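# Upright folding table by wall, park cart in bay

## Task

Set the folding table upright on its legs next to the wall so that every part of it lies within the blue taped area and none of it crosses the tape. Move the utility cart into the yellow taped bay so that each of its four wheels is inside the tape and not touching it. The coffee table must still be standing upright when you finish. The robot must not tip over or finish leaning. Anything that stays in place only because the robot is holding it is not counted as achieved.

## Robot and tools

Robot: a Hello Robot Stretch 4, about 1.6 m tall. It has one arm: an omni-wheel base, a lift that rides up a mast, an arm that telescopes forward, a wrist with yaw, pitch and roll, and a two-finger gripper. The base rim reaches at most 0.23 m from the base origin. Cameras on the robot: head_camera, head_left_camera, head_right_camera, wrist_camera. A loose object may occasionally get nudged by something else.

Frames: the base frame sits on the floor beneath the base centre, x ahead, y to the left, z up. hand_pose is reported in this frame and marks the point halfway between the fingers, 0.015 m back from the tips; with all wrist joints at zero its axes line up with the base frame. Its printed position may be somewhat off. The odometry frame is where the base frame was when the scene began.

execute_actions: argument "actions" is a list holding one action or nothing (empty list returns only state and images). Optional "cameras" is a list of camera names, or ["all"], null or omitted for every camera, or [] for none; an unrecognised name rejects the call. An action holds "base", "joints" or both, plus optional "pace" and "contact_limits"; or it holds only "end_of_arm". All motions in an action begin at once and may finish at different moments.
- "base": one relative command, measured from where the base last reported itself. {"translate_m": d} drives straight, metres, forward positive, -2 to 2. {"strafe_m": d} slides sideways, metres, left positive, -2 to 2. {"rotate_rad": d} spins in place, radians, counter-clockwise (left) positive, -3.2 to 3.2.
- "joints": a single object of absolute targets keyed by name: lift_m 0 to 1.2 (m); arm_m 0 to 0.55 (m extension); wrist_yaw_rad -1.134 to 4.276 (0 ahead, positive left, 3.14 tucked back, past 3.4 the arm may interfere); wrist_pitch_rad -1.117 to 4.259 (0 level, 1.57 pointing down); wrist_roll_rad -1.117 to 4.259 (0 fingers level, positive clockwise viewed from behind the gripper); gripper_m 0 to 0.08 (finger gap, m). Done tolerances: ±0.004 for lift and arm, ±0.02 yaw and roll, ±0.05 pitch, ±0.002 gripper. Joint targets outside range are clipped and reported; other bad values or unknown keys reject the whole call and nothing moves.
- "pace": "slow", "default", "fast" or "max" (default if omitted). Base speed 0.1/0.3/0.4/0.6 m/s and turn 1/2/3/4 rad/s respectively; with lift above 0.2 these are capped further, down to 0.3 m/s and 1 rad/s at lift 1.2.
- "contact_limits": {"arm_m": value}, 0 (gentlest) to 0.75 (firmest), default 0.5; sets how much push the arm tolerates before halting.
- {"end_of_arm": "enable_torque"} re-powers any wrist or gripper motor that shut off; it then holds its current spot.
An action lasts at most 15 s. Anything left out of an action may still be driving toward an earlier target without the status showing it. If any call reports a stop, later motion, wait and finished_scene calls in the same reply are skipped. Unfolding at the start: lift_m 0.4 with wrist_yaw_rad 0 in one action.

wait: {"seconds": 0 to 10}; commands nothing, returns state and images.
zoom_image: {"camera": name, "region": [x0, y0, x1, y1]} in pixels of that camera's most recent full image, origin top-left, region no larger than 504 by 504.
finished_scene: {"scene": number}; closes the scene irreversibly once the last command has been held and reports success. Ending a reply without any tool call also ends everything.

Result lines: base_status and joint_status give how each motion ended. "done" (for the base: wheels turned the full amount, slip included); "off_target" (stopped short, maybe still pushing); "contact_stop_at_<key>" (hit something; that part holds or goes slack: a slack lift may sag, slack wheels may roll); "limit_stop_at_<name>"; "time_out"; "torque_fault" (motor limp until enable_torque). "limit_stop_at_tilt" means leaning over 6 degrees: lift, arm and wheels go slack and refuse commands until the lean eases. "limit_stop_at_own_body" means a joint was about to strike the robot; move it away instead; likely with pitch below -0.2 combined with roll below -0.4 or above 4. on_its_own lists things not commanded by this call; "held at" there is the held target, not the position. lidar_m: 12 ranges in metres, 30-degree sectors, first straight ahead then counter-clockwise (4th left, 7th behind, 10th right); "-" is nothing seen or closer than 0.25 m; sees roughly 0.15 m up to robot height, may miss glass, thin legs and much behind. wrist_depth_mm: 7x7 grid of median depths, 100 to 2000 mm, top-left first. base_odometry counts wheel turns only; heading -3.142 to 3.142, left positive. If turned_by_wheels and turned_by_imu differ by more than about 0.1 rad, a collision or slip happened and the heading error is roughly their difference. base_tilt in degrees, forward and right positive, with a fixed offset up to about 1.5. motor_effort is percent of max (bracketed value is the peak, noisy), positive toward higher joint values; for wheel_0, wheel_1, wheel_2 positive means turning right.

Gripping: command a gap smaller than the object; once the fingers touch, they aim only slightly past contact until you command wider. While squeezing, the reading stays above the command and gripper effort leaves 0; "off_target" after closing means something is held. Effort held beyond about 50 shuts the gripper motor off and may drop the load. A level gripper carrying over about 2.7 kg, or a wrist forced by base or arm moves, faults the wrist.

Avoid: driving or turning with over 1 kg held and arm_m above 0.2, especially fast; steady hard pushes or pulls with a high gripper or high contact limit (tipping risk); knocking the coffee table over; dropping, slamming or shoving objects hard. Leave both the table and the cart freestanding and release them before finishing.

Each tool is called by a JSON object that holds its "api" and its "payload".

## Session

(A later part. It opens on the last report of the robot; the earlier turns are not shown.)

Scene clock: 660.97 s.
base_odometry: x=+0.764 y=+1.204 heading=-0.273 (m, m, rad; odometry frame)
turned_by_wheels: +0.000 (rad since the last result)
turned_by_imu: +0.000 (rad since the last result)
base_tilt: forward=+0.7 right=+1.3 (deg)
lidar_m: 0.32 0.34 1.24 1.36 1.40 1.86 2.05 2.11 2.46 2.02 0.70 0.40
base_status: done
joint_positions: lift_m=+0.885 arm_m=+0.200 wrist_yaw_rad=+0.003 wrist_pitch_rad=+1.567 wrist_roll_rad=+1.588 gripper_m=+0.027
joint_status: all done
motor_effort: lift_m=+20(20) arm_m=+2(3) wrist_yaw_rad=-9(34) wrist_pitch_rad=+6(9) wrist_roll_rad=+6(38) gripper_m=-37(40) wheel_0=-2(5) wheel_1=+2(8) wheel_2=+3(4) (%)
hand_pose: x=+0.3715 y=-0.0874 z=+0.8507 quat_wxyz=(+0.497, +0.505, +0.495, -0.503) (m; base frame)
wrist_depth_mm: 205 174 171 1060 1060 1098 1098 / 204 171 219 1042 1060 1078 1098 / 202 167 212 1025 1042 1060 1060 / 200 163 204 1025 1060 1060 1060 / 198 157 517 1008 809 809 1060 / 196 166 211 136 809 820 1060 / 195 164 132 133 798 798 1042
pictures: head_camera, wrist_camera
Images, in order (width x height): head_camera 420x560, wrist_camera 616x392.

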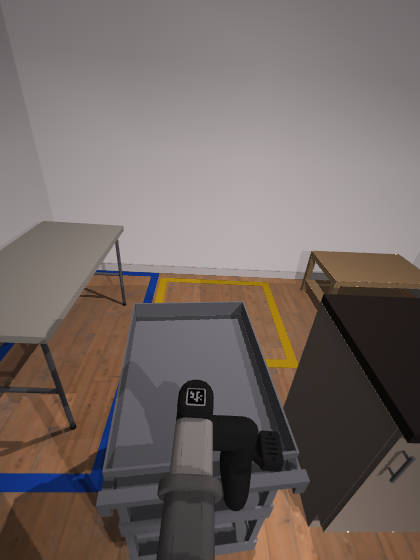

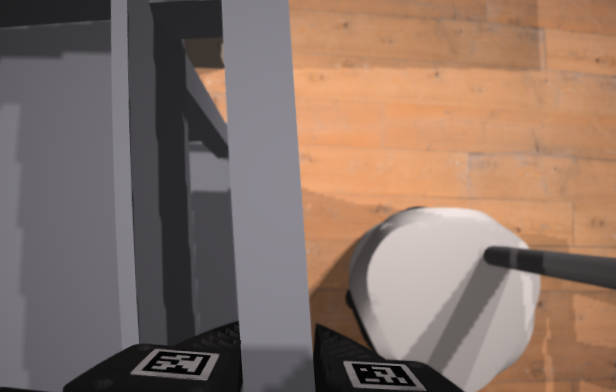

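{"api": "execute_actions", "payload": {"actions": [{"joints":{"wrist_roll_rad":1.49}}], "cameras": []}}

{"api": "execute_actions", "payload": {"actions": [{"base":{"strafe_m":0.065},"joints":{"wrist_roll_rad":1.64},"pace":"slow"}], "cameras": []}}

{"api": "execute_actions", "payload": {"actions": [{"base":{"translate_m":0.2},"pace":"slow"}], "cameras": ["head_camera","wrist_camera"]}}

Scene clock: 667.13 s.
base_odometry: x=+0.764 y=+1.204 heading=-0.273 (m, m, rad; odometry frame)
turned_by_wheels: +0.000 (rad since the last result)
turned_by_imu: -0.001 (rad since the last result)
base_tilt: forward=+0.7 right=+1.3 (deg)
lidar_m: 0.32 0.34 1.23 1.36 1.39 1.89 2.05 2.13 2.44 2.04 0.70 0.39
base_status: not commanded
joint_positions: lift_m=+0.885 arm_m=+0.200 wrist_yaw_rad=+0.002 wrist_pitch_rad=+1.566 wrist_roll_rad=+1.490 gripper_m=+0.025
joint_status: all done
motor_effort: lift_m=+20(20) arm_m=+2(2) wrist_yaw_rad=-8(9) wrist_pitch_rad=+9(8) wrist_roll_rad=+0(2) gripper_m=-24(37) wheel_0=-3(2) wheel_1=+2(2) wheel_2=+3(3) (%)
hand_pose: x=+0.3716 y=-0.0874 z=+0.8507 quat_wxyz=(+0.521, +0.480, +0.519, -0.478) (m; base frame)
wrist_depth_mm: 206 207 183 142 1078 1098 1118 / 204 206 225 141 1078 1098 1098 / 202 204 379 140 1042 1060 1078 / 200 201 466 138 1025 1060 1060 / 198 161 488 137 809 809 1060 / 196 163 211 135 798 809 820 / 194 179 132 133 788 788 1025
pictures: none
No camera images: the call's "cameras" was empty. Leave "cameras" out to get every camera's image.

Scene clock: 668.90 s.
base_odometry: x=+0.782 y=+1.266 heading=-0.273 (m, m, rad; odometry frame)
turned_by_wheels: +0.000 (rad since the last result)
turned_by_imu: +0.000 (rad since the last result)
base_tilt: forward=+0.7 right=+1.3 (deg)
lidar_m: 0.33 0.35 1.24 1.29 1.33 1.79 2.05 2.10 2.53 2.03 0.74 0.38
base_status: done
joint_positions: lift_m=+0.885 arm_m=+0.200 wrist_yaw_rad=+0.002 wrist_pitch_rad=+1.566 wrist_roll_rad=+1.639 gripper_m=+0.026
joint_status: all done
motor_effort: lift_m=+20(20) arm_m=+2(2) wrist_yaw_rad=-9(27) wrist_pitch_rad=+9(11) wrist_roll_rad=+3(26) gripper_m=-30(35) wheel_0=-2(5) wheel_1=-1(5) wheel_2=+3(1) (%)
hand_pose: x=+0.3718 y=-0.0874 z=+0.8507 quat_wxyz=(+0.485, +0.518, +0.482, -0.515) (m; base frame)
wrist_depth_mm: 206 171 182 1060 1060 1078 1098 / 204 171 221 141 1060 1078 1098 / 202 170 220 140 1042 1042 1078 / 200 169 218 138 1042 1042 1060 / 198 167 216 137 809 798 647 / 196 166 211 135 809 809 1042 / 194 180 132 133 798 798 1025
pictures: none
No camera images: the call's "cameras" was empty. Leave "cameras" out to get every camera's image.

Scene clock: 672.20 s.
base_odometry: x=+0.974 y=+1.213 heading=-0.272 (m, m, rad; odometry frame)
turned_by_wheels: +0.001 (rad since the last result)
turned_by_imu: +0.001 (rad since the last result)
base_tilt: forward=+0.7 right=+1.3 (deg)
lidar_m: 0.33 0.33 0.98 1.30 1.34 1.78 2.27 2.31 2.49 1.13 0.65 0.39
base_status: done
joint_positions: lift_m=+0.885 arm_m=+0.200 wrist_yaw_rad=+0.007 wrist_pitch_rad=+1.572 wrist_roll_rad=+1.632 gripper_m=+0.027
joint_status: not commanded
on_its_own: wrist_yaw_rad is at rest, and its effort (-21) is outside its rest range (-13 to +13); wrist_roll_rad is at rest, and its effort (+25) is outside its rest range (-13 to +13)
motor_effort: lift_m=+20(20) arm_m=+2(2) wrist_yaw_rad=-21(20) wrist_pitch_rad=-6(20) wrist_roll_rad=+25(25) gripper_m=-36(36) wheel_0=+7(11) wheel_1=+5(5) wheel_2=+1(8) (%)
hand_pose: x=+0.3707 y=-0.0874 z=+0.8507 quat_wxyz=(+0.486, +0.513, +0.487, -0.514) (m; base frame)
wrist_depth_mm: 204 166 141 1042 1078 1098 1098 / 203 162 140 1060 1060 1098 1098 / 201 159 223 1025 1042 1078 1078 / 198 167 212 1025 1042 1042 1078 / 196 160 206 1008 820 809 820 / 195 155 211 135 798 809 1060 / 193 165 132 133 788 798 1042
pictures: head_camera, wrist_camera
Images, in order (width x height): head_camera 420x560, wrist_camera 616x392.

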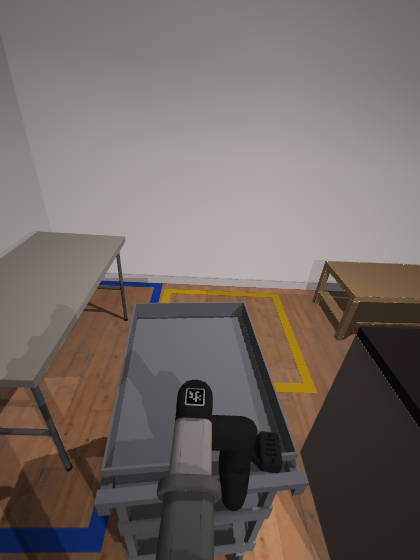

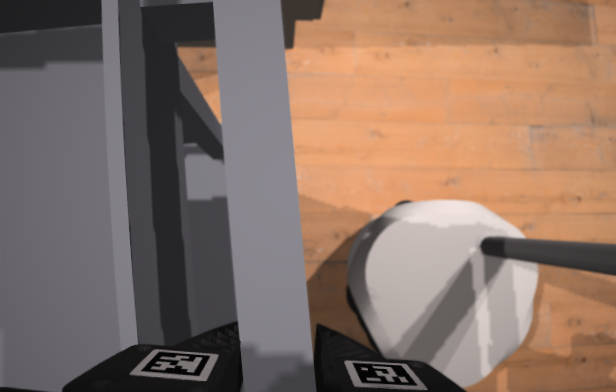

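{"api": "execute_actions", "payload": {"actions": [{"joints":{"wrist_roll_rad":1.5}}], "cameras": []}}

{"api": "execute_actions", "payload": {"actions": [{"base":{"strafe_m":0.065},"joints":{"wrist_roll_rad":1.66},"pace":"slow"}], "cameras": []}}

{"api": "execute_actions", "payload": {"actions": [{"base":{"strafe_m":0.065},"joints":{"wrist_roll_rad":1.82},"pace":"slow"}], "cameras": ["head_camera","wrist_camera"]}}

{"api": "execute_actions", "payload": {"actions": [{"base":{"translate_m":0.2},"pace":"slow"}], "cameras": ["head_camera","wrist_camera"]}}

Scene clock: 681.00 s.
base_odometry: x=+0.974 y=+1.212 heading=-0.273 (m, m, rad; odometry frame)
turned_by_wheels: +0.000 (rad since the last result)
turned_by_imu: -0.001 (rad since the last result)
base_tilt: forward=+0.7 right=+1.3 (deg)
lidar_m: 0.32 0.36 0.98 1.29 1.33 1.79 2.27 2.33 2.50 1.11 0.65 0.36
base_status: not commanded
joint_positions: lift_m=+0.885 arm_m=+0.200 wrist_yaw_rad=+0.001 wrist_pitch_rad=+1.570 wrist_roll_rad=+1.500 gripper_m=+0.025
joint_status: all done
motor_effort: lift_m=+20(20) arm_m=+2(2) wrist_yaw_rad=-4(21) wrist_pitch_rad=+0(5) wrist_roll_rad=+0(17) gripper_m=-24(36) wheel_0=+4(7) wheel_1=+3(5) wheel_2=+1(1) (%)
hand_pose: x=+0.3708 y=-0.0874 z=+0.8507 quat_wxyz=(+0.518, +0.482, +0.517, -0.481) (m; base frame)
wrist_depth_mm: 205 206 182 142 1078 1060 1118 / 204 204 228 140 1060 1078 1118 / 202 203 387 139 1060 1060 1078 / 200 200 480 138 1025 1060 1060 / 197 161 496 137 798 820 1060 / 196 163 212 135 798 809 1042 / 194 179 132 133 788 809 1042
pictures: none
No camera images: the call's "cameras" was empty. Leave "cameras" out to get every camera's image.

Scene clock: 682.80 s.
base_odometry: x=+0.992 y=+1.275 heading=-0.273 (m, m, rad; odometry frame)
turned_by_wheels: +0.000 (rad since the last result)
turned_by_imu: -0.001 (rad since the last result)
base_tilt: forward=+0.7 right=+1.3 (deg)
lidar_m: 0.33 0.35 0.98 1.23 1.28 1.71 2.26 2.33 2.55 1.12 0.71 0.35
base_status: done
joint_positions: lift_m=+0.885 arm_m=+0.200 wrist_yaw_rad=+0.002 wrist_pitch_rad=+1.567 wrist_roll_rad=+1.659 gripper_m=+0.026
joint_status: all done
motor_effort: lift_m=+20(20) arm_m=+2(2) wrist_yaw_rad=-6(27) wrist_pitch_rad=+7(10) wrist_roll_rad=+3(29) gripper_m=-32(37) wheel_0=-4(7) wheel_1=+0(6) wheel_2=+0(1) (%)
hand_pose: x=+0.3715 y=-0.0874 z=+0.8507 quat_wxyz=(+0.479, +0.522, +0.477, -0.520) (m; base frame)
wrist_depth_mm: 205 176 176 1060 1078 1098 1098 / 204 177 260 1042 1078 1078 1098 / 202 175 322 1025 1042 1078 1078 / 200 173 224 1025 1042 1060 1078 / 198 170 219 137 798 809 1060 / 196 167 211 135 798 809 1060 / 194 180 132 133 798 798 1042
pictures: none
No camera images: the call's "cameras" was empty. Leave "cameras" out to get every camera's image.

Scene clock: 684.57 s.
base_odometry: x=+1.009 y=+1.337 heading=-0.273 (m, m, rad; odometry frame)
turned_by_wheels: +0.000 (rad since the last result)
turned_by_imu: +0.000 (rad since the last result)
base_tilt: forward=+0.7 right=+1.4 (deg)
lidar_m: 0.36 0.38 0.97 1.15 1.22 1.57 2.26 2.34 2.64 1.07 0.78 0.37
base_status: done
joint_positions: lift_m=+0.885 arm_m=+0.200 wrist_yaw_rad=+0.003 wrist_pitch_rad=+1.565 wrist_roll_rad=+1.819 gripper_m=+0.027
joint_status: all done
motor_effort: lift_m=+20(20) arm_m=+2(2) wrist_yaw_rad=-10(40) wrist_pitch_rad=+13(14) wrist_roll_rad=+5(41) gripper_m=-39(43) wheel_0=-3(8) wheel_1=+1(7) wheel_2=+3(4) (%)
hand_pose: x=+0.3719 y=-0.0874 z=+0.8507 quat_wxyz=(+0.436, +0.559, +0.434, -0.556) (m; base frame)
wrist_depth_mm: 204 168 142 1060 1078 1098 1118 / 204 176 226 1042 1060 1060 1098 / 202 171 216 1042 1042 1078 1098 / 200 165 207 1008 842 820 1060 / 199 159 221 1008 809 831 1060 / 196 154 211 136 798 809 1042 / 195 165 131 133 809 1025 1042
pictures: head_camera, wrist_camera
Images, in order (width x height): head_camera 420x560, wrist_camera 616x392.

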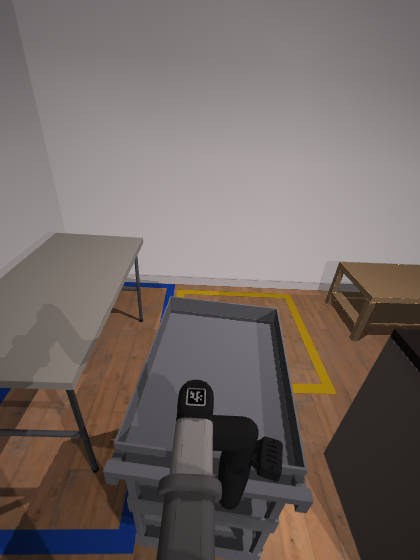

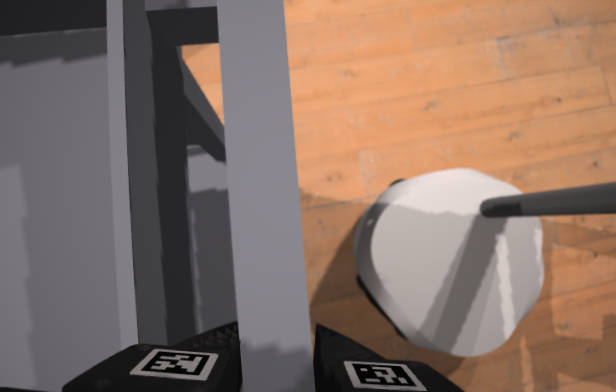

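Scene clock: 687.87 s.
base_odometry: x=+1.202 y=+1.284 heading=-0.272 (m, m, rad; odometry frame)
turned_by_wheels: +0.001 (rad since the last result)
turned_by_imu: +0.000 (rad since the last result)
base_tilt: forward=+0.7 right=+1.3 (deg)
lidar_m: 0.35 0.37 0.69 1.16 1.22 1.67 2.46 2.52 2.66 0.72 0.73 0.37
base_status: done
joint_positions: lift_m=+0.885 arm_m=+0.200 wrist_yaw_rad=+0.004 wrist_pitch_rad=+1.572 wrist_roll_rad=+1.815 gripper_m=+0.027
joint_status: not commanded
on_its_own: wrist_yaw_rad is at rest, and its effort (-14) is outside its rest range (-13 to +13); wrist_roll_rad is at rest, and its effort (+17) is outside its rest range (-13 to +13)
motor_effort: lift_m=+20(20) arm_m=+2(2) wrist_yaw_rad=-14(13) wrist_pitch_rad=-7(21) wrist_roll_rad=+17(16) gripper_m=-40(40) wheel_0=+7(9) wheel_1=+2(4) wheel_2=+0(9) (%)
hand_pose: x=+0.3707 y=-0.0874 z=+0.8507 quat_wxyz=(+0.437, +0.556, +0.437, -0.556) (m; base frame)
wrist_depth_mm: 203 167 141 1042 1078 1098 1118 / 204 169 140 1042 1060 1078 1118 / 201 161 138 1042 1078 1078 1078 / 199 158 217 1025 820 842 1060 / 197 163 204 1008 798 820 1060 / 195 155 211 154 809 820 1042 / 194 165 131 133 820 1025 1042
pictures: head_camera, wrist_camera
Images, in order (width x height): head_camera 420x560, wrist_camera 616x392.

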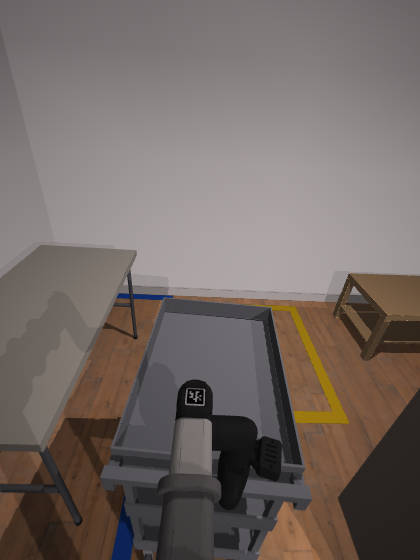

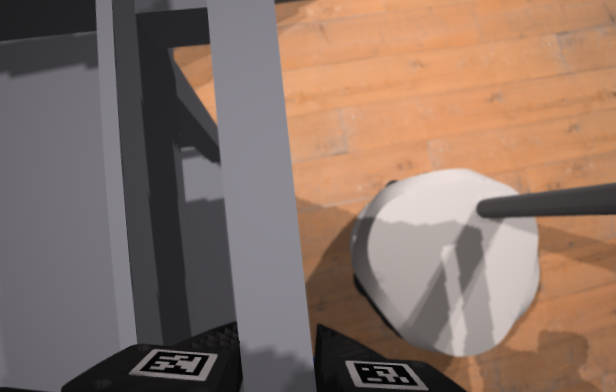

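{"api": "execute_actions", "payload": {"actions": [{"base":{"translate_m":-0.45},"joints":{"wrist_roll_rad":1.68},"pace":"slow"}], "cameras": ["head_camera"]}}

{"api": "execute_actions", "payload": {"actions": [{"base":{"strafe_m":0.06},"joints":{"wrist_roll_rad":1.8},"pace":"slow"}], "cameras": []}}

{"api": "execute_actions", "payload": {"actions": [{"base":{"strafe_m":0.05},"joints":{"wrist_roll_rad":1.92},"pace":"slow"}], "cameras": ["head_camera","wrist_camera"]}}

Scene clock: 703.43 s.
base_odometry: x=+0.769 y=+1.405 heading=-0.272 (m, m, rad; odometry frame)
turned_by_wheels: +0.001 (rad since the last result)
turned_by_imu: +0.002 (rad since the last result)
base_tilt: forward=+0.7 right=+1.3 (deg)
lidar_m: 0.35 0.36 1.23 1.16 1.21 1.60 2.00 2.10 2.67 2.20 0.88 0.37
base_status: done
joint_positions: lift_m=+0.885 arm_m=+0.200 wrist_yaw_rad=+0.008 wrist_pitch_rad=+1.565 wrist_roll_rad=+1.675 gripper_m=+0.025
joint_status: all done
on_its_own: wrist_yaw_rad is at rest, and its effort (-23) is outside its rest range (-13 to +13); wrist_roll_rad is at rest, and its effort (+17) is outside its rest range (-13 to +13)
motor_effort: lift_m=+21(21) arm_m=+2(2) wrist_yaw_rad=-23(23) wrist_pitch_rad=+12(23) wrist_roll_rad=+17(14) gripper_m=-26(41) wheel_0=+3(7) wheel_1=+1(4) wheel_2=+7(12) (%)
hand_pose: x=+0.3725 y=-0.0874 z=+0.8506 quat_wxyz=(+0.477, +0.525, +0.474, -0.522) (m; base frame)
wrist_depth_mm: 206 166 174 142 1060 1098 1118 / 204 167 215 141 1060 1060 1098 / 202 167 216 139 1060 1060 1078 / 199 167 215 138 1042 1060 1078 / 198 166 213 137 798 820 640 / 196 164 210 135 798 809 1025 / 194 180 132 133 798 809 1025
pictures: head_camera
Images, in order (width x height): head_camera 420x560.

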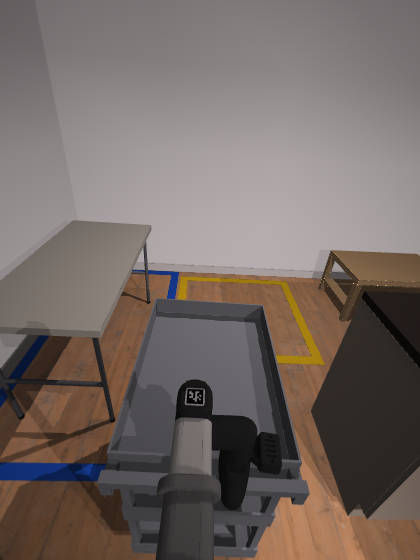

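Scene clock: 705.17 s.
base_odometry: x=+0.785 y=+1.462 heading=-0.272 (m, m, rad; odometry frame)
turned_by_wheels: +0.000 (rad since the last result)
turned_by_imu: -0.001 (rad since the last result)
base_tilt: forward=+0.7 right=+1.4 (deg)
lidar_m: 0.34 0.39 1.15 1.08 1.15 1.50 2.01 2.09 2.74 2.21 0.93 0.36
base_status: done
joint_positions: lift_m=+0.885 arm_m=+0.200 wrist_yaw_rad=-0.001 wrist_pitch_rad=+1.573 wrist_roll_rad=+1.799 gripper_m=+0.026
joint_status: all done
motor_effort: lift_m=+21(20) arm_m=+2(2) wrist_yaw_rad=+1(31) wrist_pitch_rad=-10(11) wrist_roll_rad=+5(33) gripper_m=-35(40) wheel_0=-3(8) wheel_1=+2(2) wheel_2=-1(7) (%)
hand_pose: x=+0.3700 y=-0.0874 z=+0.8506 quat_wxyz=(+0.439, +0.553, +0.440, -0.554) (m; base frame)
wrist_depth_mm: 204 168 167 1060 1060 1118 1098 / 204 167 214 1042 1078 1078 1098 / 201 163 209 1025 1042 1060 1098 / 200 160 459 1025 854 831 654 / 198 156 521 1008 820 820 1060 / 195 168 212 135 809 809 1042 / 194 165 132 133 798 1025 1042
pictures: none
No camera images: the call's "cameras" was empty. Leave "cameras" out to get every camera's image.

Scene clock: 706.77 s.
base_odometry: x=+0.798 y=+1.511 heading=-0.272 (m, m, rad; odometry frame)
turned_by_wheels: +0.000 (rad since the last result)
turned_by_imu: +0.000 (rad since the last result)
base_tilt: forward=+0.7 right=+1.3 (deg)
lidar_m: 0.34 0.39 1.11 1.05 1.09 1.44 2.02 2.09 2.76 2.15 0.97 0.35
base_status: done
joint_positions: lift_m=+0.885 arm_m=+0.200 wrist_yaw_rad=+0.001 wrist_pitch_rad=+1.573 wrist_roll_rad=+1.917 gripper_m=+0.027
joint_status: all done
motor_effort: lift_m=+21(21) arm_m=+2(2) wrist_yaw_rad=-5(31) wrist_pitch_rad=-10(12) wrist_roll_rad=+10(35) gripper_m=-38(40) wheel_0=-1(7) wheel_1=+1(12) wheel_2=+1(2) (%)
hand_pose: x=+0.3702 y=-0.0874 z=+0.8506 quat_wxyz=(+0.406, +0.578, +0.407, -0.579) (m; base frame)
wrist_depth_mm: 204 169 166 1060 1078 1098 1118 / 204 175 227 1042 1060 1098 1098 / 202 170 217 1042 1060 1060 1098 / 199 164 208 1008 820 820 1078 / 198 158 517 991 809 820 1078 / 195 155 212 136 809 809 1042 / 193 165 132 133 991 1025 1042
pictures: head_camera, wrist_camera
Images, in order (width x height): head_camera 420x560, wrist_camera 616x392.

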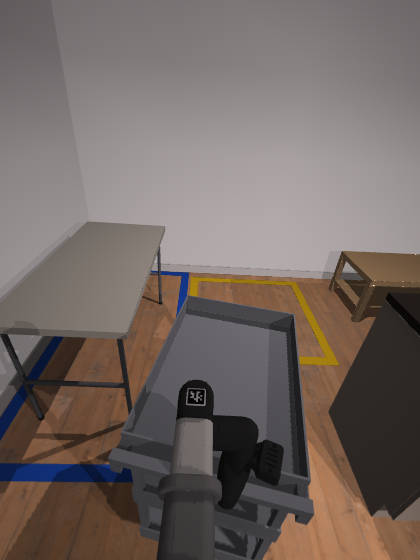

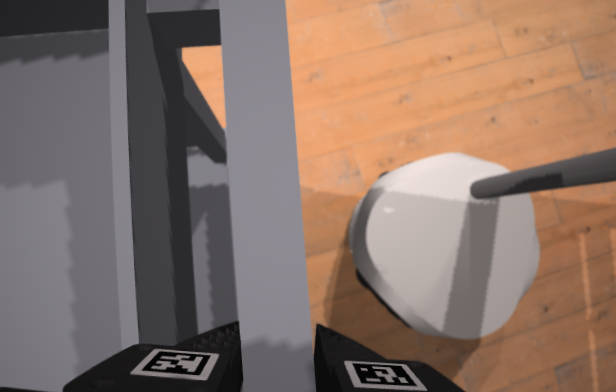

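{"api": "execute_actions", "payload": {"actions": [{"base":{"translate_m":0.15},"joints":{"wrist_roll_rad":1.84},"pace":"slow"}], "cameras": []}}

{"api": "execute_actions", "payload": {"actions": [{"base":{"strafe_m":-0.03},"pace":"slow"}], "cameras": ["head_camera"]}}

{"api": "execute_actions", "payload": {"actions": [{"base":{"translate_m":0.15},"pace":"slow"}], "cameras": ["head_camera","head_left_camera"]}}

Scene clock: 720.53 s.
base_odometry: x=+0.942 y=+1.470 heading=-0.271 (m, m, rad; odometry frame)
turned_by_wheels: +0.000 (rad since the last result)
turned_by_imu: -0.001 (rad since the last result)
base_tilt: forward=+0.7 right=+1.3 (deg)
lidar_m: 0.36 0.42 1.10 1.06 1.11 1.48 2.16 2.25 2.77 1.52 0.91 0.36
base_status: done
joint_positions: lift_m=+0.885 arm_m=+0.200 wrist_yaw_rad=-0.002 wrist_pitch_rad=+1.573 wrist_roll_rad=+1.840 gripper_m=+0.025
joint_status: all done
motor_effort: lift_m=+21(21) arm_m=+2(2) wrist_yaw_rad=+4(8) wrist_pitch_rad=-9(26) wrist_roll_rad=+2(6) gripper_m=-25(38) wheel_0=+4(5) wheel_1=+2(8) wheel_2=-2(8) (%)
hand_pose: x=+0.3700 y=-0.0874 z=+0.8506 quat_wxyz=(+0.428, +0.562, +0.429, -0.563) (m; base frame)
wrist_depth_mm: 206 207 180 143 1098 1078 1098 / 203 205 267 141 1060 1098 1118 / 201 203 377 140 1042 1060 1078 / 200 162 512 138 842 820 831 / 196 163 521 137 809 831 1078 / 195 163 213 135 798 809 1042 / 193 179 132 133 831 1025 1042
pictures: none
No camera images: the call's "cameras" was empty. Leave "cameras" out to get every camera's image.

Scene clock: 721.83 s.
base_odometry: x=+0.934 y=+1.442 heading=-0.271 (m, m, rad; odometry frame)
turned_by_wheels: +0.001 (rad since the last result)
turned_by_imu: +0.001 (rad since the last result)
base_tilt: forward=+0.7 right=+1.3 (deg)
lidar_m: 0.35 0.40 1.11 1.07 1.14 1.53 2.17 2.24 2.74 1.47 0.88 0.37
base_status: done
joint_positions: lift_m=+0.885 arm_m=+0.200 wrist_yaw_rad=+0.005 wrist_pitch_rad=+1.569 wrist_roll_rad=+1.836 gripper_m=+0.025
joint_status: not commanded
on_its_own: wrist_yaw_rad is at rest, and its effort (-16) is outside its rest range (-13 to +13); wrist_roll_rad is at rest, and its effort (+14) is outside its rest range (-13 to +13)
motor_effort: lift_m=+21(21) arm_m=+2(2) wrist_yaw_rad=-16(17) wrist_pitch_rad=+1(11) wrist_roll_rad=+14(14) gripper_m=-27(27) wheel_0=+7(9) wheel_1=+0(9) wheel_2=+1(3) (%)
hand_pose: x=+0.3715 y=-0.0874 z=+0.8506 quat_wxyz=(+0.431, +0.561, +0.431, -0.560) (m; base frame)
wrist_depth_mm: 205 167 178 143 1078 1098 1118 / 203 168 218 141 1060 1078 1118 / 200 168 218 139 1060 1060 1078 / 200 168 217 138 831 831 723 / 198 166 215 137 809 809 1060 / 195 165 211 135 798 809 1042 / 194 179 132 133 831 1025 1042
pictures: head_camera
Images, in order (width x height): head_camera 420x560.

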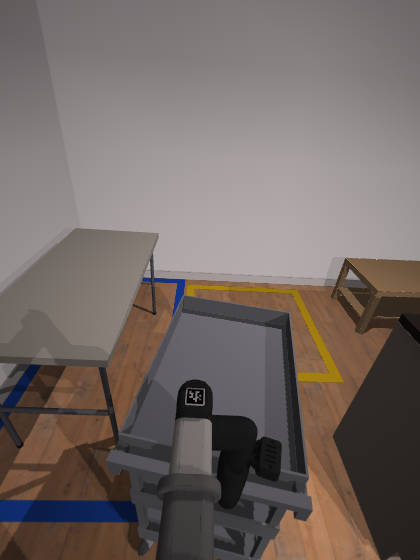

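Scene clock: 724.60 s.
base_odometry: x=+1.079 y=+1.402 heading=-0.271 (m, m, rad; odometry frame)
turned_by_wheels: +0.000 (rad since the last result)
turned_by_imu: -0.001 (rad since the last result)
base_tilt: forward=+0.7 right=+1.3 (deg)
lidar_m: 0.36 0.40 0.91 1.08 1.12 1.49 2.31 2.38 2.71 0.84 0.84 0.36
base_status: done
joint_positions: lift_m=+0.885 arm_m=+0.200 wrist_yaw_rad=+0.001 wrist_pitch_rad=+1.573 wrist_roll_rad=+1.837 gripper_m=+0.025
joint_status: not commanded
motor_effort: lift_m=+21(21) arm_m=+2(2) wrist_yaw_rad=-4(16) wrist_pitch_rad=-8(23) wrist_roll_rad=+8(16) gripper_m=-26(27) wheel_0=+1(10) wheel_1=+2(2) wheel_2=-2(10) (%)
hand_pose: x=+0.3703 y=-0.0874 z=+0.8506 quat_wxyz=(+0.429, +0.561, +0.430, -0.562) (m; base frame)
wrist_depth_mm: 206 207 181 144 1078 1098 1118 / 203 205 279 141 1060 1078 1098 / 201 163 370 140 1042 1098 1098 / 200 165 213 138 820 820 732 / 198 165 214 137 809 809 1078 / 196 165 213 136 798 820 1060 / 193 179 132 133 820 1042 1042
pictures: head_camera, head_left_camera
Images, in order (width x height): head_camera 420x560, head_left_camera 420x672.

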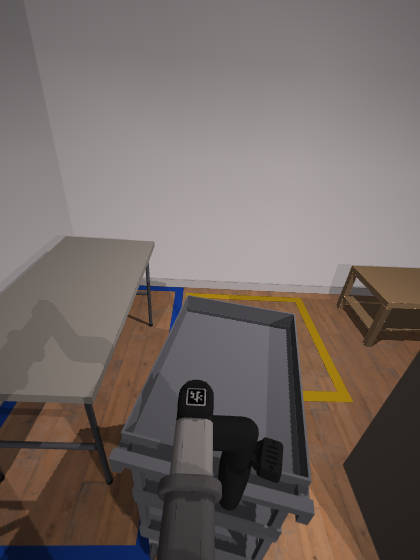

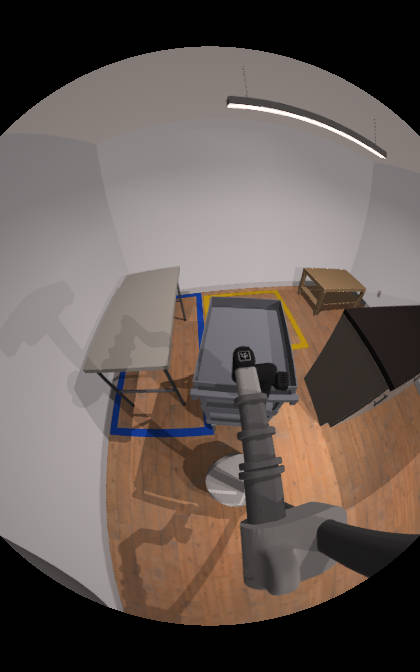

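{"api": "execute_actions", "payload": {"actions": [{"base":{"strafe_m":-0.055},"joints":{"wrist_roll_rad":1.76},"pace":"slow"}], "cameras": []}}

{"api": "execute_actions", "payload": {"actions": [{"base":{"translate_m":0.13},"pace":"slow"}], "cameras": ["head_camera","head_left_camera"]}}

{"api": "execute_actions", "payload": {"actions": [{"base":{"strafe_m":-0.04},"pace":"slow"}], "cameras": ["head_camera","head_left_camera"]}}

Scene clock: 733.23 s.
base_odometry: x=+1.064 y=+1.349 heading=-0.270 (m, m, rad; odometry frame)
turned_by_wheels: +0.001 (rad since the last result)
turned_by_imu: +0.001 (rad since the last result)
base_tilt: forward=+0.7 right=+1.3 (deg)
lidar_m: 0.32 0.40 0.90 1.13 1.19 1.57 2.33 2.38 2.66 0.83 0.78 0.37
base_status: done
joint_positions: lift_m=+0.885 arm_m=+0.200 wrist_yaw_rad=+0.006 wrist_pitch_rad=+1.566 wrist_roll_rad=+1.755 gripper_m=+0.025
joint_status: all done
on_its_own: wrist_yaw_rad is at rest, and its effort (-19) is outside its rest range (-13 to +13); wrist_roll_rad is at rest, and its effort (+14) is outside its rest range (-13 to +13)
motor_effort: lift_m=+21(21) arm_m=+2(2) wrist_yaw_rad=-19(19) wrist_pitch_rad=+9(12) wrist_roll_rad=+14(11) gripper_m=-23(27) wheel_0=+7(10) wheel_1=+0(7) wheel_2=+4(3) (%)
hand_pose: x=+0.3721 y=-0.0874 z=+0.8506 quat_wxyz=(+0.454, +0.544, +0.452, -0.541) (m; base frame)
wrist_depth_mm: 206 207 180 143 1078 1078 1118 / 204 204 265 141 1078 1098 1098 / 202 203 379 139 1060 1060 1078 / 200 162 480 138 1025 831 1060 / 198 163 211 137 798 809 1042 / 196 163 210 135 809 809 1042 / 195 180 132 133 798 1025 1042
pictures: none
No camera images: the call's "cameras" was empty. Leave "cameras" out to get every camera's image.

Scene clock: 735.83 s.
base_odometry: x=+1.189 y=+1.314 heading=-0.270 (m, m, rad; odometry frame)
turned_by_wheels: +0.000 (rad since the last result)
turned_by_imu: -0.001 (rad since the last result)
base_tilt: forward=+0.7 right=+1.3 (deg)
lidar_m: 0.34 0.40 0.71 1.14 1.18 1.61 2.43 2.51 2.69 0.76 0.76 0.37
base_status: done
joint_positions: lift_m=+0.885 arm_m=+0.200 wrist_yaw_rad=+0.000 wrist_pitch_rad=+1.573 wrist_roll_rad=+1.758 gripper_m=+0.025
joint_status: not commanded
motor_effort: lift_m=+21(21) arm_m=+2(2) wrist_yaw_rad=-2(18) wrist_pitch_rad=-11(20) wrist_roll_rad=+8(14) gripper_m=-24(25) wheel_0=+2(10) wheel_1=+1(1) wheel_2=-3(9) (%)
hand_pose: x=+0.3702 y=-0.0874 z=+0.8506 quat_wxyz=(+0.451, +0.544, +0.452, -0.545) (m; base frame)
wrist_depth_mm: 205 207 181 143 1078 1098 1118 / 203 205 262 141 1078 1098 1098 / 202 202 377 140 1060 1078 1098 / 199 200 500 138 1025 842 1078 / 197 162 517 137 798 809 1060 / 195 163 213 135 798 820 1042 / 193 179 132 133 798 1008 1042
pictures: head_camera, head_left_camera
Images, in order (width x height): head_camera 420x560, head_left_camera 420x672.

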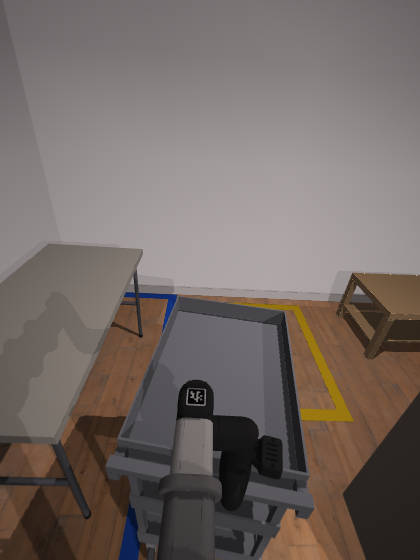

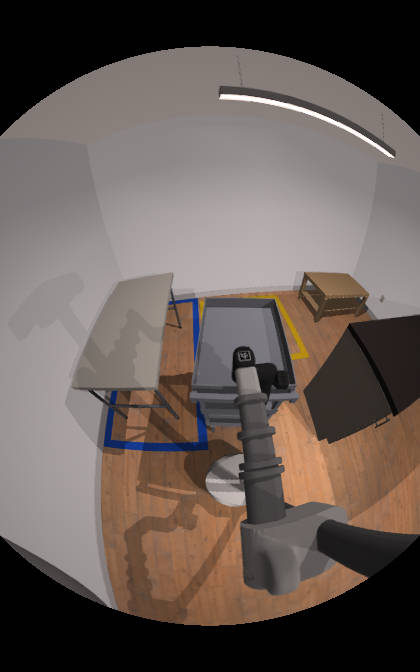

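Scene clock: 737.30 s.
base_odometry: x=+1.179 y=+1.276 heading=-0.269 (m, m, rad; odometry frame)
turned_by_wheels: +0.001 (rad since the last result)
turned_by_imu: +0.001 (rad since the last result)
base_tilt: forward=+0.7 right=+1.3 (deg)
lidar_m: 0.34 0.38 0.73 1.18 1.23 1.66 2.44 2.54 2.64 0.70 0.71 0.34
base_status: done
joint_positions: lift_m=+0.885 arm_m=+0.200 wrist_yaw_rad=+0.006 wrist_pitch_rad=+1.569 wrist_roll_rad=+1.755 gripper_m=+0.025
joint_status: not commanded
on_its_own: wrist_yaw_rad is at rest, and its effort (-18) is outside its rest range (-13 to +13); wrist_roll_rad is at rest, and its effort (+17) is outside its rest range (-13 to +13)
motor_effort: lift_m=+21(21) arm_m=+2(2) wrist_yaw_rad=-18(17) wrist_pitch_rad=+1(11) wrist_roll_rad=+17(16) gripper_m=-27(27) wheel_0=+9(12) wheel_1=+0(9) wheel_2=+3(4) (%)
hand_pose: x=+0.3715 y=-0.0874 z=+0.8506 quat_wxyz=(+0.454, +0.543, +0.453, -0.542) (m; base frame)
wrist_depth_mm: 204 170 177 1060 1078 1098 1098 / 204 171 221 141 1060 1078 1098 / 201 170 220 139 1042 1078 1098 / 200 169 219 138 1025 831 1078 / 197 167 216 137 809 820 1060 / 196 165 211 135 809 820 1042 / 193 180 132 133 798 1008 1025
pictures: head_camera, head_left_camera
Images, in order (width x height): head_camera 420x560, head_left_camera 420x672.

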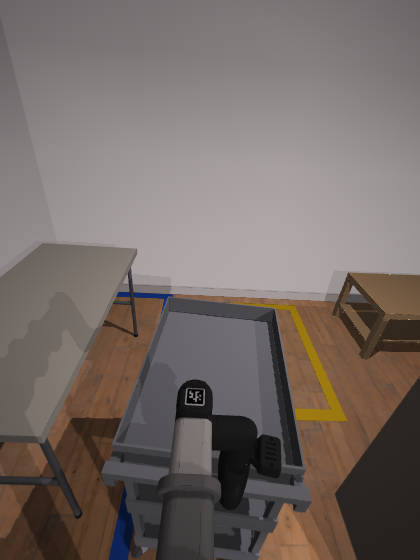

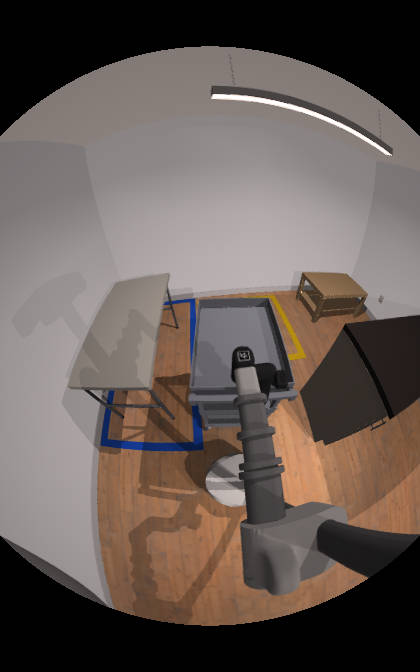

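{"api": "execute_actions", "payload": {"actions": [{"base":{"strafe_m":0.04},"joints":{"wrist_roll_rad":1.76},"pace":"slow"}], "cameras": []}}

{"api": "execute_actions", "payload": {"actions": [{"base":{"translate_m":0.2},"joints":{"wrist_roll_rad":1.82},"pace":"slow"}], "cameras": ["head_camera","head_left_camera"]}}

Scene clock: 746.43 s.
base_odometry: x=+1.189 y=+1.314 heading=-0.269 (m, m, rad; odometry frame)
turned_by_wheels: +0.000 (rad since the last result)
turned_by_imu: -0.001 (rad since the last result)
base_tilt: forward=+0.7 right=+1.3 (deg)
lidar_m: 0.35 0.39 0.72 1.13 1.18 1.64 2.44 2.53 2.69 0.75 0.77 0.36
base_status: done
joint_positions: lift_m=+0.885 arm_m=+0.200 wrist_yaw_rad=+0.001 wrist_pitch_rad=+1.569 wrist_roll_rad=+1.759 gripper_m=+0.025
joint_status: all done
motor_effort: lift_m=+21(21) arm_m=+2(2) wrist_yaw_rad=-3(19) wrist_pitch_rad=+2(5) wrist_roll_rad=+3(17) gripper_m=-24(27) wheel_0=-5(7) wheel_1=+1(6) wheel_2=-1(1) (%)
hand_pose: x=+0.3709 y=-0.0874 z=+0.8506 quat_wxyz=(+0.451, +0.545, +0.451, -0.544) (m; base frame)
wrist_depth_mm: 206 207 180 143 1078 1098 1098 / 204 205 231 142 1060 1098 1118 / 202 203 377 140 1060 1060 1078 / 200 160 484 138 1025 842 1078 / 198 162 500 137 809 820 1078 / 195 163 212 136 798 809 1060 / 195 179 132 133 798 1008 1025
pictures: none
No camera images: the call's "cameras" was empty. Leave "cameras" out to get every camera's image.

Scene clock: 749.73 s.
base_odometry: x=+1.382 y=+1.261 heading=-0.269 (m, m, rad; odometry frame)
turned_by_wheels: +0.000 (rad since the last result)
turned_by_imu: -0.001 (rad since the last result)
base_tilt: forward=+0.7 right=+1.3 (deg)
lidar_m: 0.34 0.41 0.50 1.16 1.18 1.63 2.65 2.74 2.67 0.74 0.75 0.36
base_status: done
joint_positions: lift_m=+0.885 arm_m=+0.200 wrist_yaw_rad=-0.001 wrist_pitch_rad=+1.572 wrist_roll_rad=+1.819 gripper_m=+0.025
joint_status: all done
motor_effort: lift_m=+21(21) arm_m=+2(2) wrist_yaw_rad=+2(12) wrist_pitch_rad=-8(17) wrist_roll_rad=+3(22) gripper_m=-24(27) wheel_0=+2(6) wheel_1=+2(5) wheel_2=-4(7) (%)
hand_pose: x=+0.3702 y=-0.0874 z=+0.8506 quat_wxyz=(+0.434, +0.558, +0.434, -0.559) (m; base frame)
wrist_depth_mm: 206 208 180 143 1060 1098 1118 / 204 205 229 141 1078 1098 1118 / 202 203 377 140 1060 1060 1078 / 199 201 492 138 842 820 1078 / 197 161 517 137 809 820 1078 / 195 163 213 135 809 809 1060 / 193 179 132 133 809 1008 1025
pictures: head_camera, head_left_camera
Images, in order (width x height): head_camera 420x560, head_left_camera 420x672.

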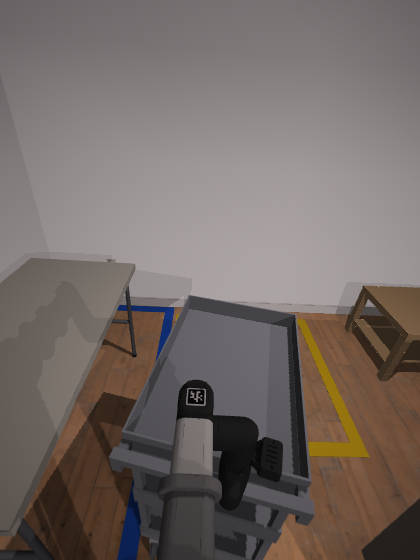

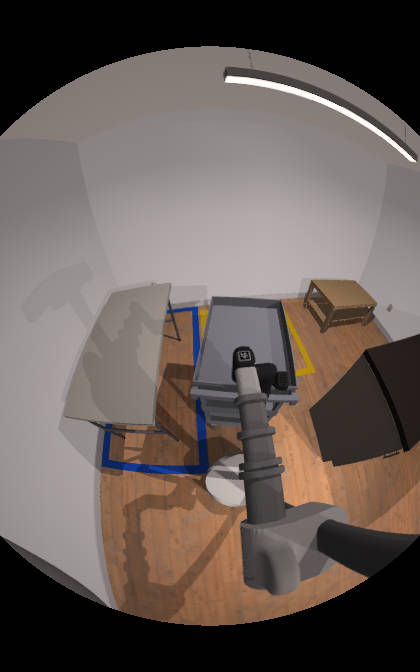

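{"api": "execute_actions", "payload": {"actions": [{"base":{"strafe_m":-0.03},"pace":"slow"}], "cameras": []}}

{"api": "execute_actions", "payload": {"actions": [{"base":{"translate_m":0.2},"pace":"slow"}], "cameras": ["head_camera"]}}

{"api": "execute_actions", "payload": {"actions": [{"base":{"strafe_m":-0.06},"joints":{"wrist_roll_rad":1.76},"pace":"slow"}], "cameras": ["head_camera","head_left_camera"]}}

Scene clock: 757.37 s.
base_odometry: x=+1.374 y=+1.232 heading=-0.268 (m, m, rad; odometry frame)
turned_by_wheels: +0.001 (rad since the last result)
turned_by_imu: +0.000 (rad since the last result)
base_tilt: forward=+0.7 right=+1.3 (deg)
lidar_m: 0.35 0.40 0.51 1.18 1.23 1.68 2.66 2.72 2.64 0.70 0.73 0.36
base_status: done
joint_positions: lift_m=+0.885 arm_m=+0.200 wrist_yaw_rad=+0.004 wrist_pitch_rad=+1.568 wrist_roll_rad=+1.816 gripper_m=+0.025
joint_status: not commanded
motor_effort: lift_m=+21(21) arm_m=+2(2) wrist_yaw_rad=-13(13) wrist_pitch_rad=+3(8) wrist_roll_rad=+11(11) gripper_m=-25(25) wheel_0=+7(10) wheel_1=+1(9) wheel_2=+1(5) (%)
hand_pose: x=+0.3715 y=-0.0874 z=+0.8506 quat_wxyz=(+0.437, +0.557, +0.436, -0.556) (m; base frame)
wrist_depth_mm: 206 206 182 142 1078 1078 1098 / 204 205 277 141 1042 1078 1098 / 201 164 212 140 1060 1060 1078 / 200 164 213 138 842 831 1078 / 198 164 213 137 809 820 1042 / 195 164 212 135 809 809 1060 / 194 180 132 134 809 1008 1042
pictures: none
No camera images: the call's "cameras" was empty. Leave "cameras" out to get every camera's image.

Scene clock: 760.63 s.
base_odometry: x=+1.567 y=+1.179 heading=-0.269 (m, m, rad; odometry frame)
turned_by_wheels: +0.000 (rad since the last result)
turned_by_imu: -0.002 (rad since the last result)
base_tilt: forward=+0.7 right=+1.3 (deg)
lidar_m: 0.36 0.42 0.43 0.44 1.24 1.67 2.85 2.92 0.76 0.69 0.70 0.35
base_status: done
joint_positions: lift_m=+0.885 arm_m=+0.200 wrist_yaw_rad=-0.001 wrist_pitch_rad=+1.572 wrist_roll_rad=+1.819 gripper_m=+0.024
joint_status: not commanded
motor_effort: lift_m=+21(21) arm_m=+2(2) wrist_yaw_rad=+2(13) wrist_pitch_rad=-8(18) wrist_roll_rad=+3(13) gripper_m=-20(25) wheel_0=+0(7) wheel_1=+0(7) wheel_2=-3(8) (%)
hand_pose: x=+0.3702 y=-0.0874 z=+0.8506 quat_wxyz=(+0.434, +0.558, +0.434, -0.559) (m; base frame)
wrist_depth_mm: 206 208 182 143 1078 1060 1118 / 204 206 277 141 1060 1078 1078 / 202 203 384 140 1042 1060 1118 / 200 201 462 138 842 842 1060 / 198 198 512 137 809 820 1060 / 195 161 214 135 798 820 1060 / 193 179 132 133 820 1025 1042
pictures: head_camera
Images, in order (width x height): head_camera 420x560.

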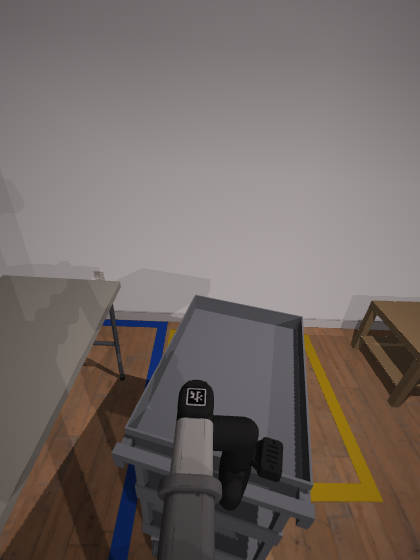

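Scene clock: 762.37 s.
base_odometry: x=+1.551 y=+1.121 heading=-0.268 (m, m, rad; odometry frame)
turned_by_wheels: +0.000 (rad since the last result)
turned_by_imu: +0.001 (rad since the last result)
base_tilt: forward=+0.7 right=+1.3 (deg)
lidar_m: 0.35 0.41 0.49 0.49 1.30 1.79 2.87 2.94 0.66 0.63 0.67 0.37
base_status: done
joint_positions: lift_m=+0.885 arm_m=+0.200 wrist_yaw_rad=+0.005 wrist_pitch_rad=+1.566 wrist_roll_rad=+1.757 gripper_m=+0.024
joint_status: all done
on_its_own: wrist_yaw_rad is at rest, and its effort (-16) is outside its rest range (-13 to +13)
motor_effort: lift_m=+21(21) arm_m=+2(2) wrist_yaw_rad=-16(16) wrist_pitch_rad=+9(12) wrist_roll_rad=+10(9) gripper_m=-19(20) wheel_0=+4(11) wheel_1=-1(9) wheel_2=+3(6) (%)
hand_pose: x=+0.3720 y=-0.0874 z=+0.8506 quat_wxyz=(+0.454, +0.544, +0.452, -0.542) (m; base frame)
wrist_depth_mm: 206 208 183 142 1042 1078 1118 / 204 206 282 141 1060 1078 1098 / 202 203 221 139 1042 1060 1060 / 200 201 459 138 904 820 1060 / 198 199 488 137 809 820 1060 / 196 161 213 135 809 809 1025 / 194 179 132 133 798 1025 1025
pictures: head_camera, head_left_camera
Images, in order (width x height): head_camera 420x560, head_left_camera 420x672.

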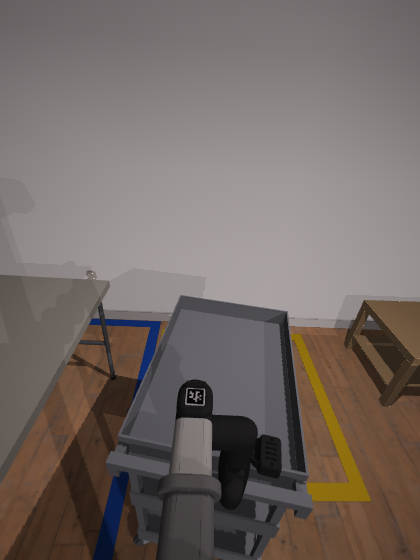

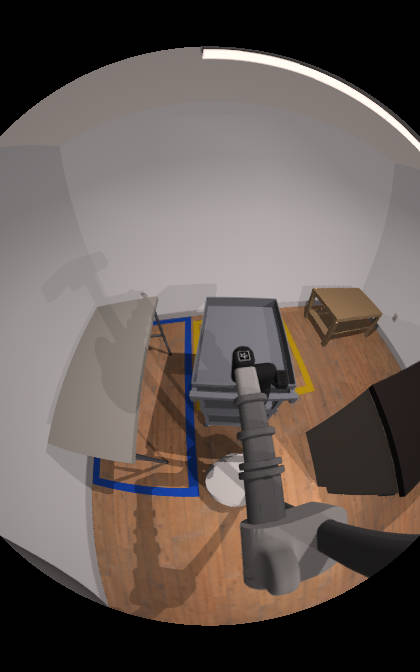

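{"api": "execute_actions", "payload": {"actions": [{"base":{"translate_m":0.25},"joints":{"wrist_roll_rad":1.8},"pace":"slow"}], "cameras": ["head_camera"]}}

{"api": "execute_actions", "payload": {"actions": [{"base":{"strafe_m":-0.07},"joints":{"wrist_roll_rad":1.68},"pace":"slow"}], "cameras": ["head_camera","head_left_camera","head_right_camera"]}}

Scene clock: 780.03 s.
base_odometry: x=+1.792 y=+1.055 heading=-0.268 (m, m, rad; odometry frame)
turned_by_wheels: +0.000 (rad since the last result)
turned_by_imu: -0.003 (rad since the last result)
base_tilt: forward=+0.7 right=+1.4 (deg)
lidar_m: 0.35 0.44 0.49 0.46 0.53 1.76 3.14 3.22 0.68 0.63 1.50 0.35
base_status: done
joint_positions: lift_m=+0.885 arm_m=+0.200 wrist_yaw_rad=-0.003 wrist_pitch_rad=+1.572 wrist_roll_rad=+1.802 gripper_m=+0.024
joint_status: all done
motor_effort: lift_m=+21(21) arm_m=+2(2) wrist_yaw_rad=+9(16) wrist_pitch_rad=-8(18) wrist_roll_rad=-4(15) gripper_m=-18(25) wheel_0=+0(6) wheel_1=+1(4) wheel_2=-4(10) (%)
hand_pose: x=+0.3700 y=-0.0874 z=+0.8506 quat_wxyz=(+0.438, +0.555, +0.438, -0.555) (m; base frame)
wrist_depth_mm: 206 208 177 143 1060 1098 1138 / 204 206 219 142 1078 1078 1098 / 202 204 394 140 1042 1060 1078 / 199 201 459 138 854 820 640 / 197 198 517 137 820 820 1078 / 196 161 216 136 798 809 1042 / 193 179 132 133 809 1008 1025
pictures: head_camera
Images, in order (width x height): head_camera 420x560.

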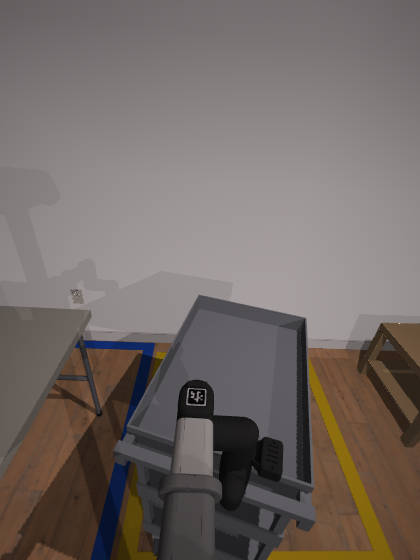

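Scene clock: 781.87 s.
base_odometry: x=+1.773 y=+0.988 heading=-0.268 (m, m, rad; odometry frame)
turned_by_wheels: +0.000 (rad since the last result)
turned_by_imu: +0.001 (rad since the last result)
base_tilt: forward=+0.7 right=+1.3 (deg)
lidar_m: 0.34 0.40 0.57 0.51 1.37 1.88 3.12 3.17 0.60 0.57 1.44 0.36
base_status: done
joint_positions: lift_m=+0.885 arm_m=+0.200 wrist_yaw_rad=+0.001 wrist_pitch_rad=+1.566 wrist_roll_rad=+1.681 gripper_m=+0.024
joint_status: all done
motor_effort: lift_m=+21(21) arm_m=+2(2) wrist_yaw_rad=-5(17) wrist_pitch_rad=+9(10) wrist_roll_rad=+0(16) gripper_m=-20(31) wheel_0=+4(9) wheel_1=-2(2) wheel_2=+3(4) (%)
hand_pose: x=+0.3717 y=-0.0874 z=+0.8506 quat_wxyz=(+0.473, +0.528, +0.471, -0.525) (m; base frame)
wrist_depth_mm: 206 209 178 143 1060 917 946 / 204 206 202 141 1060 1098 1078 / 202 204 223 140 1042 1060 1098 / 200 202 512 138 1025 1060 1060 / 198 199 492 137 820 831 820 / 196 197 216 135 788 798 1060 / 194 180 132 133 798 809 1042
pictures: head_camera, head_left_camera, head_right_camera
Images, in order (width x height): head_camera 420x560, head_left_camera 420x672, head_right_camera 420x672.

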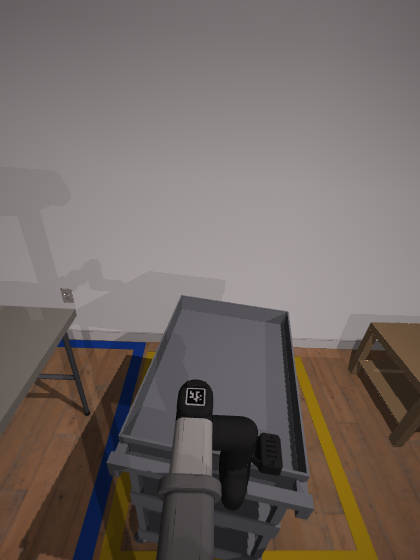

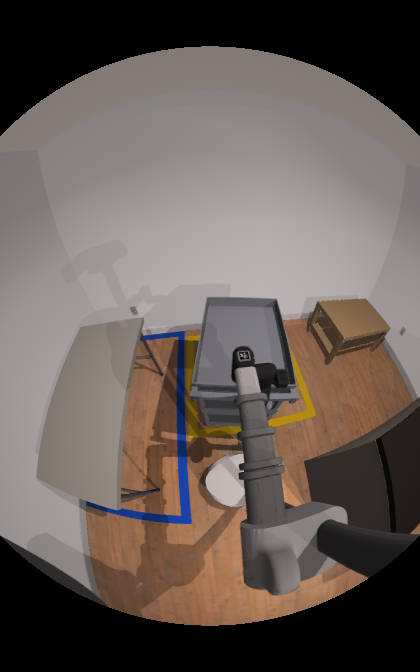

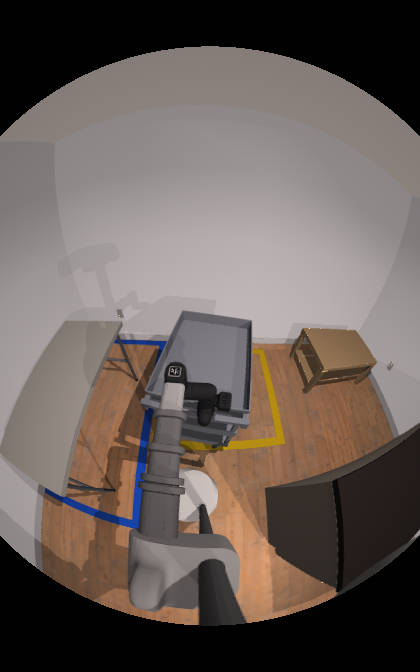

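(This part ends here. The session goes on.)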